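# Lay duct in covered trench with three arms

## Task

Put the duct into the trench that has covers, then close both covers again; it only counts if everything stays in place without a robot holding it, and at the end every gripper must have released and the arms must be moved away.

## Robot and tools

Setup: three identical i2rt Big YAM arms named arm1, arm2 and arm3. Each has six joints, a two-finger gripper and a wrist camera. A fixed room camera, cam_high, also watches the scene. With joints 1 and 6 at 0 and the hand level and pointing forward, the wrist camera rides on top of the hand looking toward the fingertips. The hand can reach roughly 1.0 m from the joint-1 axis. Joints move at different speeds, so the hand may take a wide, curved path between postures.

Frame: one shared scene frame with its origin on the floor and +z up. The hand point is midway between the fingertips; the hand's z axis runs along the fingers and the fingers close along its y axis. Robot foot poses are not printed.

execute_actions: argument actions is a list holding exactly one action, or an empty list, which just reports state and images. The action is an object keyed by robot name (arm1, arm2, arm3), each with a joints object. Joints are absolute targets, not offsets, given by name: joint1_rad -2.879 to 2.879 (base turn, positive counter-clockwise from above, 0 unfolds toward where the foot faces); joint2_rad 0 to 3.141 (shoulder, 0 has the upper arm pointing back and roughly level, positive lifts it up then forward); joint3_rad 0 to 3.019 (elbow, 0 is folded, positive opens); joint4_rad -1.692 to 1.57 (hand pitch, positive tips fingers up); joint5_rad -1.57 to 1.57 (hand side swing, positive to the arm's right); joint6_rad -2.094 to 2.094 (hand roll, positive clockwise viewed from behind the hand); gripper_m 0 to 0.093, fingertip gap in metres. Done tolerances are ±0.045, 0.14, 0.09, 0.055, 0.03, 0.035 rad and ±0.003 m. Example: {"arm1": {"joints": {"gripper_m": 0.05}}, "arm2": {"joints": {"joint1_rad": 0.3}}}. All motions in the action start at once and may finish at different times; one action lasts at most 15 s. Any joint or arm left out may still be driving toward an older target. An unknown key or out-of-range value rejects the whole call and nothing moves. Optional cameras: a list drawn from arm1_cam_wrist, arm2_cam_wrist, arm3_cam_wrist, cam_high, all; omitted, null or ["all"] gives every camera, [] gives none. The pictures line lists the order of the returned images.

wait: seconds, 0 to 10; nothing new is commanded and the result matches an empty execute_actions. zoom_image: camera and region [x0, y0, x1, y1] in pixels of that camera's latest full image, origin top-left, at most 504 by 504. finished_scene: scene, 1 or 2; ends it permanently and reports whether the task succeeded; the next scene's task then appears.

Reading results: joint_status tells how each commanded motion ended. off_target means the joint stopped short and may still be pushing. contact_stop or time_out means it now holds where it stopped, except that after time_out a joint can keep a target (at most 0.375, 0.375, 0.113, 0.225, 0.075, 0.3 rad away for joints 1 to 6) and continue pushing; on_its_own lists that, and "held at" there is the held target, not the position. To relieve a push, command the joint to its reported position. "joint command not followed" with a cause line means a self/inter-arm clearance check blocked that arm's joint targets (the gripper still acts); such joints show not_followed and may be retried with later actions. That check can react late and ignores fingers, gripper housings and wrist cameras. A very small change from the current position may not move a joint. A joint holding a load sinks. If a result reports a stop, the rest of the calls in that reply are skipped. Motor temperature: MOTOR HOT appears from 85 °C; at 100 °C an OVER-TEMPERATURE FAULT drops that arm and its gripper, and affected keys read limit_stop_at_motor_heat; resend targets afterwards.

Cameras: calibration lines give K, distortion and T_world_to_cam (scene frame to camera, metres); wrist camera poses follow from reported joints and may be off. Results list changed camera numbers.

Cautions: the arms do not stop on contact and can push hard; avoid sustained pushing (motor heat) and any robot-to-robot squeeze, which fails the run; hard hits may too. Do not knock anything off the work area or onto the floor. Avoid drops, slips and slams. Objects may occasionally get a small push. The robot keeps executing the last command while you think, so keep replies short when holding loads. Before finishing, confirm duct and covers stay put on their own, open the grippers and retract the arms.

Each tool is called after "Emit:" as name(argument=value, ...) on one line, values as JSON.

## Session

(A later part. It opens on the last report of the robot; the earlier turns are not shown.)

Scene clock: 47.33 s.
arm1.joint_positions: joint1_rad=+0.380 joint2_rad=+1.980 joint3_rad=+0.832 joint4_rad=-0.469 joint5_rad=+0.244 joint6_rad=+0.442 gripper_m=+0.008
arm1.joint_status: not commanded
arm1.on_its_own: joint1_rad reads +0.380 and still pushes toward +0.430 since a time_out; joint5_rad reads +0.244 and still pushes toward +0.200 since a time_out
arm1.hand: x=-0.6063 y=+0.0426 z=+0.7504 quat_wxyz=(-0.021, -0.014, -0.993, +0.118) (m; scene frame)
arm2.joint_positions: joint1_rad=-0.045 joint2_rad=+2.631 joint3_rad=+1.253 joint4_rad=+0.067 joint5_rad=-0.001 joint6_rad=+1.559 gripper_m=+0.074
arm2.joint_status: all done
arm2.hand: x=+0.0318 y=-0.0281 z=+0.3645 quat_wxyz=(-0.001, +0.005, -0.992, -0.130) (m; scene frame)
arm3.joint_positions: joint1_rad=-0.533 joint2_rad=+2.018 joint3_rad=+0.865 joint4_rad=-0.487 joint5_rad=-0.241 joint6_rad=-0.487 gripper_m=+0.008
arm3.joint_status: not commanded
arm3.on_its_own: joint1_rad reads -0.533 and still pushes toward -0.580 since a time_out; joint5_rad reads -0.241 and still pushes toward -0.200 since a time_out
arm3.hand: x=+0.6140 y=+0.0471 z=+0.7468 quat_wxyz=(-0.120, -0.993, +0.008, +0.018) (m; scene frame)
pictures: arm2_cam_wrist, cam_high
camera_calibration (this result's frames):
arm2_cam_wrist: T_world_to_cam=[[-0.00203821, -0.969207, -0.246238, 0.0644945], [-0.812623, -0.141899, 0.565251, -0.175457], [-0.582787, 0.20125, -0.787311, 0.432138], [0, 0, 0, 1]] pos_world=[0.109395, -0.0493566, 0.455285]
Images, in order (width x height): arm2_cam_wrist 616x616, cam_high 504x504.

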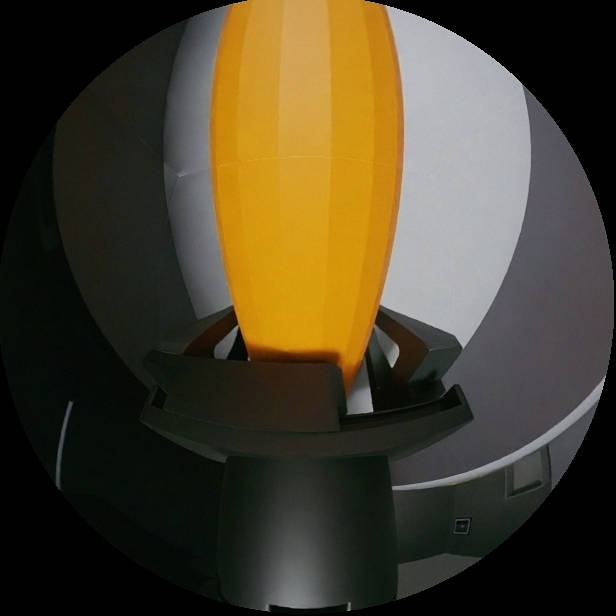

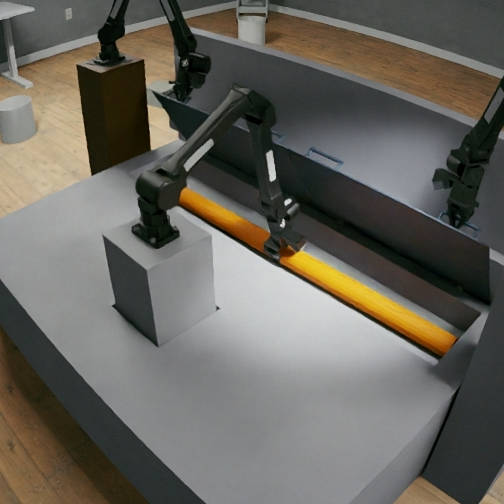

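Left end touching down; lower a little more.

Emit:
execute_actions(actions=[{"arm2":{"joints":{"joint2_rad":2.64,"joint3_rad":1.29,"joint4_rad":0.12}}}], cameras=["arm2_cam_wrist","cam_high"])

Scene clock: 48.13 s.
arm1.joint_positions: joint1_rad=+0.380 joint2_rad=+1.980 joint3_rad=+0.832 joint4_rad=-0.469 joint5_rad=+0.244 joint6_rad=+0.442 gripper_m=+0.008
arm1.joint_status: not commanded
arm1.on_its_own: joint1_rad reads +0.380 and still pushes toward +0.430 since a time_out; joint5_rad reads +0.244 and still pushes toward +0.200 since a time_out
arm1.hand: x=-0.6063 y=+0.0426 z=+0.7504 quat_wxyz=(-0.021, -0.014, -0.993, +0.118) (m; scene frame)
arm2.joint_positions: joint1_rad=-0.045 joint2_rad=+2.635 joint3_rad=+1.253 joint4_rad=+0.071 joint5_rad=-0.001 joint6_rad=+1.559 gripper_m=+0.074
arm2.joint_status: all done
arm2.hand: x=+0.0318 y=-0.0289 z=+0.3630 quat_wxyz=(-0.001, +0.005, -0.992, -0.130) (m; scene frame)
arm3.joint_positions: joint1_rad=-0.533 joint2_rad=+2.018 joint3_rad=+0.865 joint4_rad=-0.487 joint5_rad=-0.241 joint6_rad=-0.487 gripper_m=+0.008
arm3.joint_status: not commanded
arm3.on_its_own: joint1_rad reads -0.533 and still pushes toward -0.580 since a time_out; joint5_rad reads -0.241 and still pushes toward -0.200 since a time_out
arm3.hand: x=+0.6140 y=+0.0471 z=+0.7468 quat_wxyz=(-0.120, -0.993, +0.008, +0.018) (m; scene frame)
pictures: arm2_cam_wrist, cam_high
camera_calibration (this result's frames):
arm2_cam_wrist: T_world_to_cam=[[-0.00203795, -0.969113, -0.246607, 0.0635243], [-0.812623, -0.142115, 0.565196, -0.17472], [-0.582786, 0.201551, -0.787234, 0.431111], [0, 0, 0, 1]] pos_world=[0.109393, -0.0501589, 0.453802]
Images, in order (width x height): arm2_cam_wrist 616x616, cam_high 504x504.

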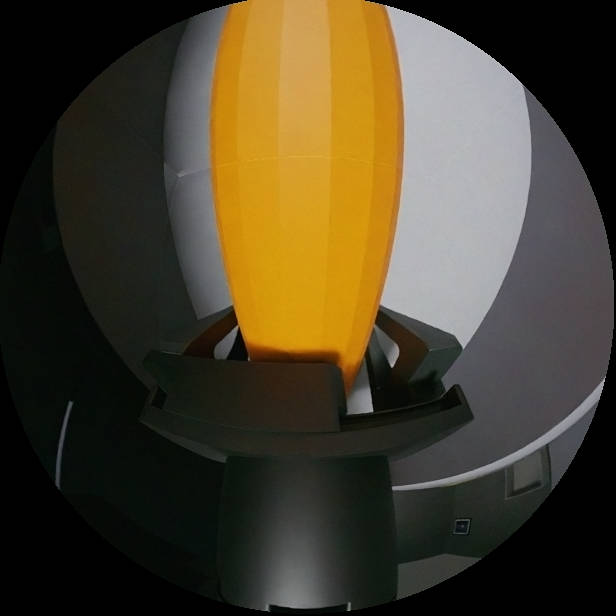

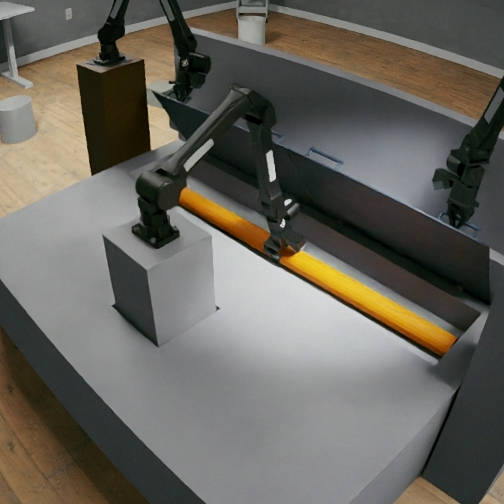

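It is on the floor. Release and retreat.

Emit:
execute_actions(actions=[{"arm2":{"joints":{"joint2_rad":2.63,"joint3_rad":1.26,"joint4_rad":0.08,"gripper_m":0.093}}}], cameras=[])

Emit:
execute_actions(actions=[{"arm2":{"joints":{"joint2_rad":2.31,"joint3_rad":1.06,"joint4_rad":-0.1}}}], cameras=[])

Emit:
execute_actions(actions=[{"arm2":{"joints":{"joint2_rad":1.45,"joint3_rad":0.45,"joint4_rad":-0.55}}}], cameras=["arm2_cam_wrist","cam_high"])

Scene clock: 49.17 s.
arm1.joint_positions: joint1_rad=+0.380 joint2_rad=+1.980 joint3_rad=+0.832 joint4_rad=-0.469 joint5_rad=+0.244 joint6_rad=+0.442 gripper_m=+0.008
arm1.joint_status: not commanded
arm1.on_its_own: joint1_rad reads +0.380 and still pushes toward +0.430 since a time_out; joint5_rad reads +0.244 and still pushes toward +0.200 since a time_out
arm1.hand: x=-0.6063 y=+0.0426 z=+0.7504 quat_wxyz=(-0.021, -0.014, -0.993, +0.118) (m; scene frame)
arm2.joint_positions: joint1_rad=-0.045 joint2_rad=+2.635 joint3_rad=+1.252 joint4_rad=+0.071 joint5_rad=-0.001 joint6_rad=+1.559 gripper_m=+0.093
arm2.joint_status: all done
arm2.hand: x=+0.0318 y=-0.0298 z=+0.3628 quat_wxyz=(-0.001, +0.005, -0.992, -0.129) (m; scene frame)
arm3.joint_positions: joint1_rad=-0.533 joint2_rad=+2.018 joint3_rad=+0.865 joint4_rad=-0.487 joint5_rad=-0.241 joint6_rad=-0.487 gripper_m=+0.008
arm3.joint_status: not commanded
arm3.on_its_own: joint1_rad reads -0.533 and still pushes toward -0.580 since a time_out; joint5_rad reads -0.241 and still pushes toward -0.200 since a time_out
arm3.hand: x=+0.6140 y=+0.0471 z=+0.7468 quat_wxyz=(-0.120, -0.993, +0.008, +0.018) (m; scene frame)
pictures: none
No camera images: the call's "cameras" was empty. Leave "cameras" out to get every camera's image.

Scene clock: 50.43 s.
arm1.joint_positions: joint1_rad=+0.380 joint2_rad=+1.980 joint3_rad=+0.832 joint4_rad=-0.469 joint5_rad=+0.244 joint6_rad=+0.442 gripper_m=+0.008
arm1.joint_status: not commanded
arm1.on_its_own: joint1_rad reads +0.380 and still pushes toward +0.430 since a time_out; joint5_rad reads +0.244 and still pushes toward +0.200 since a time_out
arm1.hand: x=-0.6063 y=+0.0426 z=+0.7504 quat_wxyz=(-0.021, -0.014, -0.993, +0.118) (m; scene frame)
arm2.joint_positions: joint1_rad=-0.045 joint2_rad=+2.304 joint3_rad=+1.060 joint4_rad=-0.094 joint5_rad=-0.001 joint6_rad=+1.559 gripper_m=+0.093
arm2.joint_status: all done
arm2.hand: x=+0.0317 y=-0.0452 z=+0.4861 quat_wxyz=(+0.000, +0.004, -0.993, -0.116) (m; scene frame)
arm3.joint_positions: joint1_rad=-0.533 joint2_rad=+2.018 joint3_rad=+0.865 joint4_rad=-0.487 joint5_rad=-0.241 joint6_rad=-0.487 gripper_m=+0.008
arm3.joint_status: not commanded
arm3.on_its_own: joint1_rad reads -0.533 and still pushes toward -0.580 since a time_out; joint5_rad reads -0.241 and still pushes toward -0.200 since a time_out
arm3.hand: x=+0.6140 y=+0.0471 z=+0.7468 quat_wxyz=(-0.120, -0.993, +0.008, +0.018) (m; scene frame)
pictures: none
No camera images: the call's "cameras" was empty. Leave "cameras" out to get every camera's image.

Scene clock: 51.83 s.
arm1.joint_positions: joint1_rad=+0.380 joint2_rad=+1.980 joint3_rad=+0.832 joint4_rad=-0.469 joint5_rad=+0.244 joint6_rad=+0.442 gripper_m=+0.008
arm1.joint_status: not commanded
arm1.on_its_own: joint1_rad reads +0.380 and still pushes toward +0.430 since a time_out; joint5_rad reads +0.244 and still pushes toward +0.200 since a time_out
arm1.hand: x=-0.6063 y=+0.0426 z=+0.7504 quat_wxyz=(-0.021, -0.014, -0.993, +0.118) (m; scene frame)
arm2.joint_positions: joint1_rad=-0.045 joint2_rad=+1.453 joint3_rad=+0.456 joint4_rad=-0.544 joint5_rad=-0.001 joint6_rad=+1.559 gripper_m=+0.093
arm2.joint_status: all done
arm2.hand: x=+0.0311 y=-0.2906 z=+0.6689 quat_wxyz=(+0.000, +0.004, -1.000, -0.015) (m; scene frame)
arm3.joint_positions: joint1_rad=-0.533 joint2_rad=+2.018 joint3_rad=+0.865 joint4_rad=-0.487 joint5_rad=-0.241 joint6_rad=-0.487 gripper_m=+0.008
arm3.joint_status: not commanded
arm3.on_its_own: joint1_rad reads -0.533 and still pushes toward -0.580 since a time_out; joint5_rad reads -0.241 and still pushes toward -0.200 since a time_out
arm3.hand: x=+0.6140 y=+0.0471 z=+0.7468 quat_wxyz=(-0.120, -0.993, +0.008, +0.018) (m; scene frame)
pictures: arm2_cam_wrist, cam_high
camera_calibration (this result's frames):
arm2_cam_wrist: T_world_to_cam=[[-0.0025037, -0.999821, -0.0187654, -0.275995], [-0.812252, -0.00891268, 0.583239, -0.358787], [-0.583302, 0.0167025, -0.812084, 0.687201], [0, 0, 0, 1]] pos_world=[0.108729, -0.290621, 0.762144]
Images, in order (width x height): arm2_cam_wrist 616x616, cam_high 504x504.

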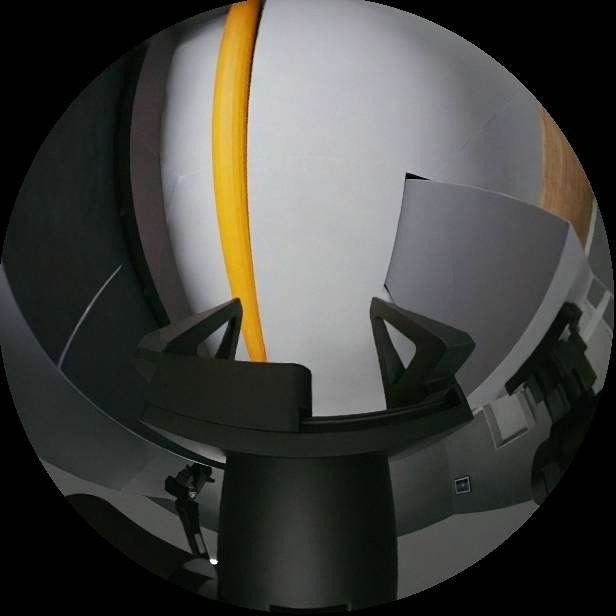

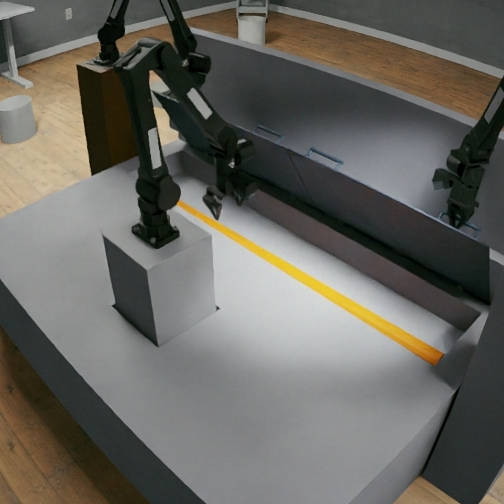

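Rolled a bit but is inside. Close covers in reverse.

Emit:
execute_actions(actions=[{"arm1":{"joints":{"joint1_rad":0.06,"joint2_rad":2.11,"joint3_rad":0.78,"joint4_rad":-0.19,"joint5_rad":0.04,"joint6_rad":0.065}},"arm3":{"joints":{"joint1_rad":-0.24,"joint2_rad":2.13,"joint3_rad":0.785,"joint4_rad":-0.19,"joint5_rad":-0.04,"joint6_rad":-0.15}}}], cameras=[])

Emit:
execute_actions(actions=[{"arm1":{"joints":{"joint1_rad":-0.19,"joint2_rad":2.45,"joint3_rad":0.94,"joint4_rad":0.0,"joint5_rad":0.02,"joint6_rad":-0.175}},"arm3":{"joints":{"joint1_rad":0.01,"joint2_rad":2.465,"joint3_rad":0.925,"joint4_rad":0.025,"joint5_rad":-0.02,"joint6_rad":0.09}}}], cameras=["cam_high"])

Emit:
execute_actions(actions=[{"arm1":{"joints":{"joint1_rad":-0.27,"joint2_rad":2.65,"joint3_rad":1.09,"joint4_rad":0.09,"joint5_rad":0.01,"joint6_rad":-0.24}},"arm3":{"joints":{"joint1_rad":0.095,"joint2_rad":2.66,"joint3_rad":1.065,"joint4_rad":0.13,"joint5_rad":-0.01,"joint6_rad":0.16}}}], cameras=["cam_high"])

Scene clock: 54.73 s.
arm1.joint_positions: joint1_rad=+0.020 joint2_rad=+2.150 joint3_rad=+0.776 joint4_rad=-0.180 joint5_rad=+0.059 joint6_rad=+0.074 gripper_m=+0.008
arm1.joint_status: all done
arm1.hand: x=-0.6082 y=-0.0627 z=+0.6783 quat_wxyz=(-0.003, -0.014, -1.000, +0.027) (m; scene frame)
arm2.joint_positions: joint1_rad=-0.045 joint2_rad=+1.453 joint3_rad=+0.456 joint4_rad=-0.544 joint5_rad=-0.001 joint6_rad=+1.559 gripper_m=+0.093
arm2.joint_status: not commanded
arm2.hand: x=+0.0311 y=-0.2906 z=+0.6689 quat_wxyz=(+0.000, +0.004, -1.000, -0.015) (m; scene frame)
arm3.joint_positions: joint1_rad=-0.190 joint2_rad=+2.175 joint3_rad=+0.782 joint4_rad=-0.176 joint5_rad=-0.064 joint6_rad=-0.138 gripper_m=+0.008
arm3.joint_status: joint1_rad time_out (moved +0.343 of +0.293); the others done
arm3.on_its_own: joint1_rad reads -0.190 and still pushes toward -0.240 since a time_out
arm3.hand: x=+0.6150 y=-0.0554 z=+0.6752 quat_wxyz=(-0.029, -1.000, +0.006, -0.002) (m; scene frame)
pictures: none
No camera images: the call's "cameras" was empty. Leave "cameras" out to get every camera's image.

not run: a stop came earlier in this reply.

not run: a stop came earlier in this reply.

Emit:
execute_actions(actions=[{"arm1":{"joints":{"joint1_rad":-0.2,"joint2_rad":2.45,"joint3_rad":0.94,"joint4_rad":0.0,"joint5_rad":0.02,"joint6_rad":-0.175}},"arm3":{"joints":{"joint1_rad":0.02,"joint2_rad":2.465,"joint3_rad":0.925,"joint4_rad":0.025,"joint5_rad":-0.02,"joint6_rad":0.09}}}], cameras=[])

Emit:
execute_actions(actions=[{"arm1":{"joints":{"joint1_rad":-0.27,"joint2_rad":2.65,"joint3_rad":1.09,"joint4_rad":0.09,"joint5_rad":0.01,"joint6_rad":-0.24}},"arm3":{"joints":{"joint1_rad":0.095,"joint2_rad":2.66,"joint3_rad":1.065,"joint4_rad":0.13,"joint5_rad":-0.01,"joint6_rad":0.16}}}], cameras=["cam_high"])

Scene clock: 56.33 s.
arm1.joint_positions: joint1_rad=-0.228 joint2_rad=+2.523 joint3_rad=+0.959 joint4_rad=+0.007 joint5_rad=+0.025 joint6_rad=-0.174 gripper_m=+0.008
arm1.joint_status: all done
arm1.hand: x=-0.6079 y=-0.1487 z=+0.5547 quat_wxyz=(+0.003, -0.014, -1.000, +0.012) (m; scene frame)
arm2.joint_positions: joint1_rad=-0.045 joint2_rad=+1.453 joint3_rad=+0.456 joint4_rad=-0.544 joint5_rad=-0.001 joint6_rad=+1.559 gripper_m=+0.093
arm2.joint_status: not commanded
arm2.hand: x=+0.0311 y=-0.2906 z=+0.6689 quat_wxyz=(+0.000, +0.004, -1.000, -0.015) (m; scene frame)
arm3.joint_positions: joint1_rad=+0.060 joint2_rad=+2.531 joint3_rad=+0.939 joint4_rad=+0.032 joint5_rad=-0.001 joint6_rad=+0.113 gripper_m=+0.007
arm3.joint_status: all done
arm3.hand: x=+0.6117 y=-0.1345 z=+0.5566 quat_wxyz=(+0.002, -1.000, +0.006, -0.003) (m; scene frame)
pictures: none
No camera images: the call's "cameras" was empty. Leave "cameras" out to get every camera's image.

Scene clock: 57.37 s.
arm1.joint_positions: joint1_rad=-0.288 joint2_rad=+2.730 joint3_rad=+1.106 joint4_rad=+0.086 joint5_rad=+0.014 joint6_rad=-0.234 gripper_m=+0.008
arm1.joint_status: all done
arm1.hand: x=-0.6061 y=-0.1703 z=+0.4803 quat_wxyz=(-0.007, -0.013, -1.000, +0.009) (m; scene frame)
arm2.joint_positions: joint1_rad=-0.045 joint2_rad=+1.453 joint3_rad=+0.456 joint4_rad=-0.544 joint5_rad=-0.001 joint6_rad=+1.559 gripper_m=+0.093
arm2.joint_status: not commanded
arm2.hand: x=+0.0311 y=-0.2906 z=+0.6689 quat_wxyz=(+0.000, +0.004, -1.000, -0.015) (m; scene frame)
arm3.joint_positions: joint1_rad=+0.117 joint2_rad=+2.740 joint3_rad=+1.081 joint4_rad=+0.123 joint5_rad=-0.007 joint6_rad=+0.170 gripper_m=+0.007
arm3.joint_status: all done
arm3.hand: x=+0.6093 y=-0.1566 z=+0.4821 quat_wxyz=(-0.003, -1.000, +0.006, +0.009) (m; scene frame)
pictures: cam_high
Images, in order (width x height): cam_high 504x504.

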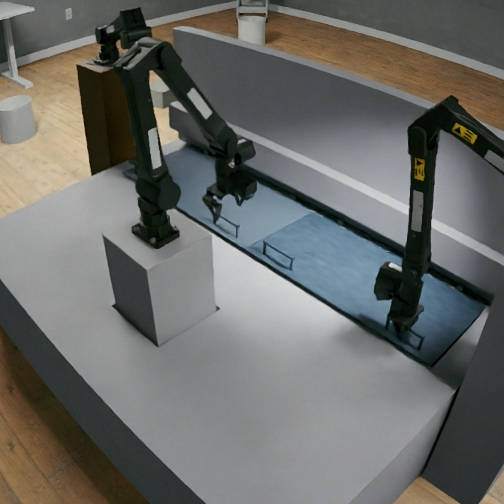

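Emit:
execute_actions(actions=[{"arm1":{"joints":{"joint1_rad":-0.295,"joint2_rad":2.77,"joint3_rad":1.13,"joint4_rad":0.11}},"arm3":{"joints":{"joint1_rad":0.12,"joint2_rad":2.78,"joint3_rad":1.105,"joint4_rad":0.15}}}], cameras=[])

Emit:
execute_actions(actions=[{"arm1":{"joints":{"gripper_m":0.06}},"arm3":{"joints":{"gripper_m":0.06}}}], cameras=[])

Emit:
execute_actions(actions=[{"arm1":{"joints":{"joint2_rad":2.1,"joint3_rad":0.85,"joint4_rad":-0.2}},"arm3":{"joints":{"joint2_rad":2.1,"joint3_rad":0.85,"joint4_rad":-0.2}},"arm2":{"joints":{"joint2_rad":1.1,"joint3_rad":0.6}}}])

Scene clock: 68.63 s.
arm1.joint_positions: joint1_rad=-0.296 joint2_rad=+2.767 joint3_rad=+1.133 joint4_rad=+0.099 joint5_rad=+0.008 joint6_rad=-0.241 gripper_m=+0.008
arm1.joint_status: all done
arm1.hand: x=-0.6075 y=-0.1720 z=+0.4663 quat_wxyz=(-0.008, -0.014, -1.000, +0.006) (m; scene frame)
arm2.joint_positions: joint1_rad=-0.045 joint2_rad=+1.453 joint3_rad=+0.456 joint4_rad=-0.544 joint5_rad=-0.001 joint6_rad=+1.559 gripper_m=+0.093
arm2.joint_status: not commanded
arm2.hand: x=+0.0311 y=-0.2906 z=+0.6689 quat_wxyz=(+0.000, +0.004, -1.000, -0.015) (m; scene frame)
arm3.joint_positions: joint1_rad=+0.124 joint2_rad=+2.780 joint3_rad=+1.109 joint4_rad=+0.137 joint5_rad=-0.003 joint6_rad=+0.176 gripper_m=+0.007
arm3.joint_status: all done
arm3.hand: x=+0.6105 y=-0.1585 z=+0.4675 quat_wxyz=(-0.002, -1.000, +0.006, +0.010) (m; scene frame)
pictures: none
No camera images: the call's "cameras" was empty. Leave "cameras" out to get every camera's image.

Scene clock: 69.27 s.
arm1.joint_positions: joint1_rad=-0.296 joint2_rad=+2.767 joint3_rad=+1.130 joint4_rad=+0.099 joint5_rad=+0.005 joint6_rad=-0.241 gripper_m=+0.060
arm1.joint_status: all done
arm1.hand: x=-0.6094 y=-0.1709 z=+0.4664 quat_wxyz=(-0.007, -0.014, -1.000, +0.005) (m; scene frame)
arm2.joint_positions: joint1_rad=-0.045 joint2_rad=+1.453 joint3_rad=+0.456 joint4_rad=-0.544 joint5_rad=-0.001 joint6_rad=+1.559 gripper_m=+0.093
arm2.joint_status: not commanded
arm2.hand: x=+0.0311 y=-0.2906 z=+0.6689 quat_wxyz=(+0.000, +0.004, -1.000, -0.015) (m; scene frame)
arm3.joint_positions: joint1_rad=+0.124 joint2_rad=+2.778 joint3_rad=+1.109 joint4_rad=+0.137 joint5_rad=-0.013 joint6_rad=+0.174 gripper_m=+0.060
arm3.joint_status: all done
arm3.hand: x=+0.6102 y=-0.1605 z=+0.4681 quat_wxyz=(-0.007, -1.000, +0.004, +0.010) (m; scene frame)
pictures: none
No camera images: the call's "cameras" was empty. Leave "cameras" out to get every camera's image.

Scene clock: 70.70 s.
arm1.joint_positions: joint1_rad=-0.296 joint2_rad=+2.097 joint3_rad=+0.851 joint4_rad=-0.190 joint5_rad=+0.007 joint6_rad=-0.241 gripper_m=+0.060
arm1.joint_status: all done
arm1.hand: x=-0.5629 y=-0.1841 z=+0.7052 quat_wxyz=(-0.057, -0.014, -0.998, +0.019) (m; scene frame)
arm2.joint_positions: joint1_rad=-0.045 joint2_rad=+1.095 joint3_rad=+0.568 joint4_rad=-0.548 joint5_rad=-0.001 joint6_rad=+1.559 gripper_m=+0.093
arm2.joint_status: all done
arm2.hand: x=+0.0313 y=-0.1942 z=+0.8107 quat_wxyz=(-0.001, +0.004, -0.969, -0.245) (m; scene frame)
arm3.joint_positions: joint1_rad=+0.124 joint2_rad=+2.090 joint3_rad=+0.850 joint4_rad=-0.187 joint5_rad=-0.013 joint6_rad=+0.172 gripper_m=+0.060
arm3.joint_status: all done
arm3.hand: x=+0.5511 y=-0.1710 z=+0.7122 quat_wxyz=(-0.016, -0.998, +0.003, +0.062) (m; scene frame)
pictures: arm1_cam_wrist, arm2_cam_wrist, arm3_cam_wrist, cam_high
camera_calibration (this result's frames):
arm1_cam_wrist: T_world_to_cam=[[-0.0265607, -0.998944, 0.0374919, -0.224463], [-0.87652, 0.0413054, 0.479591, -0.816449], [-0.480633, -0.0201242, -0.876691, 0.467329], [0, 0, 0, 1]] pos_world=[-0.496981, -0.181097, 0.80968]
arm2_cam_wrist: T_world_to_cam=[[-0.00218684, -0.884883, -0.465809, 0.207806], [-0.812974, -0.269666, 0.516094, -0.436596], [-0.582296, 0.379819, -0.718797, 0.79576], [0, 0, 0, 1]] pos_world=[0.108881, -0.236096, 0.894113]
arm3_cam_wrist: T_world_to_cam=[[0.00566676, 0.999565, -0.0289584, 0.186639], [0.885581, 0.00843385, 0.464409, -0.804582], [0.464451, -0.0282767, -0.885147, 0.494224], [0, 0, 0, 1]] pos_world=[0.481922, -0.165797, 0.816521]
Images, in order (width x height): arm1_cam_wrist 616x616, arm2_cam_wrist 616x616, arm3_cam_wrist 616x616, cam_high 504x504.

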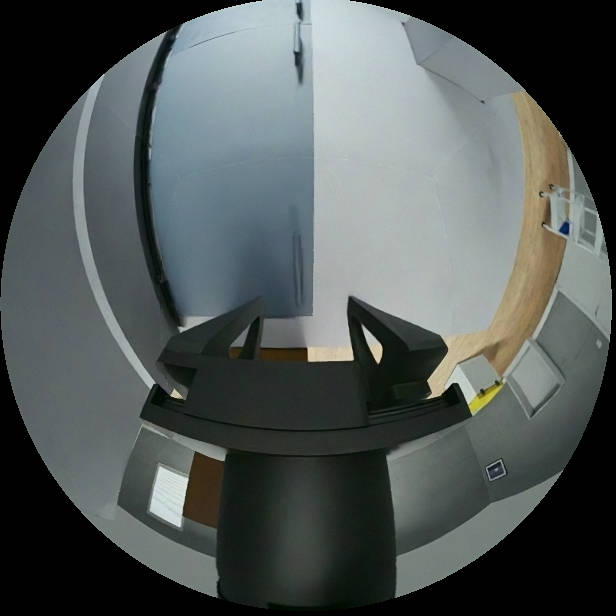

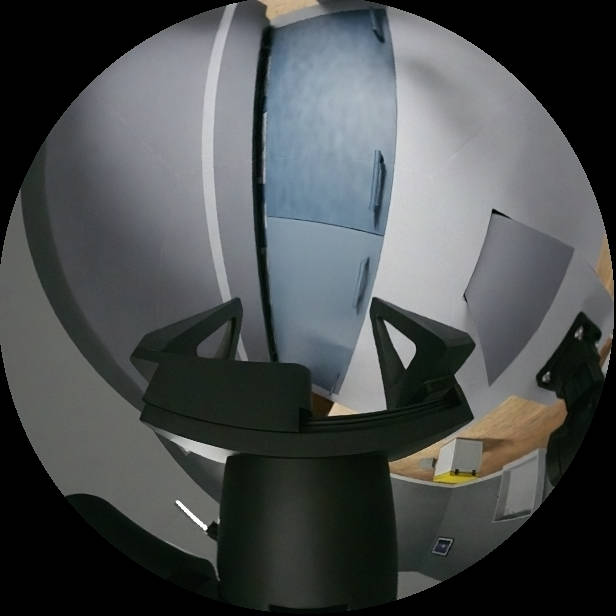

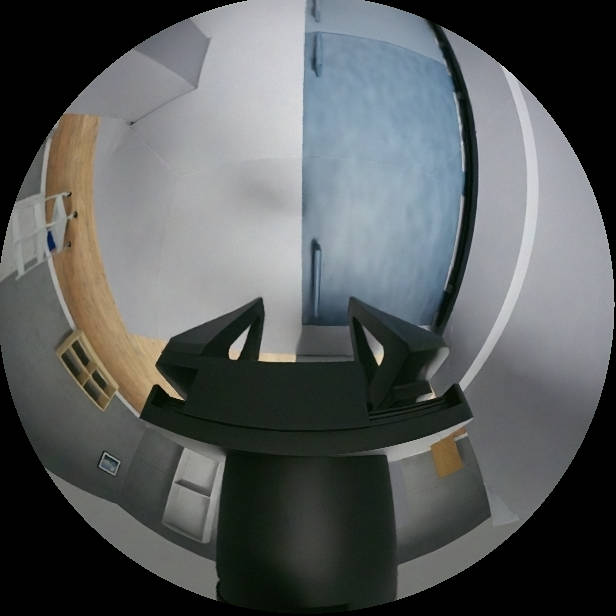

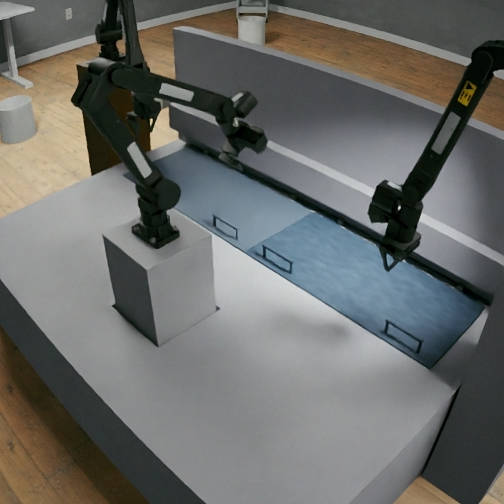

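Emit:
finished_scene(scene=1)

The scene is finished: the task was done.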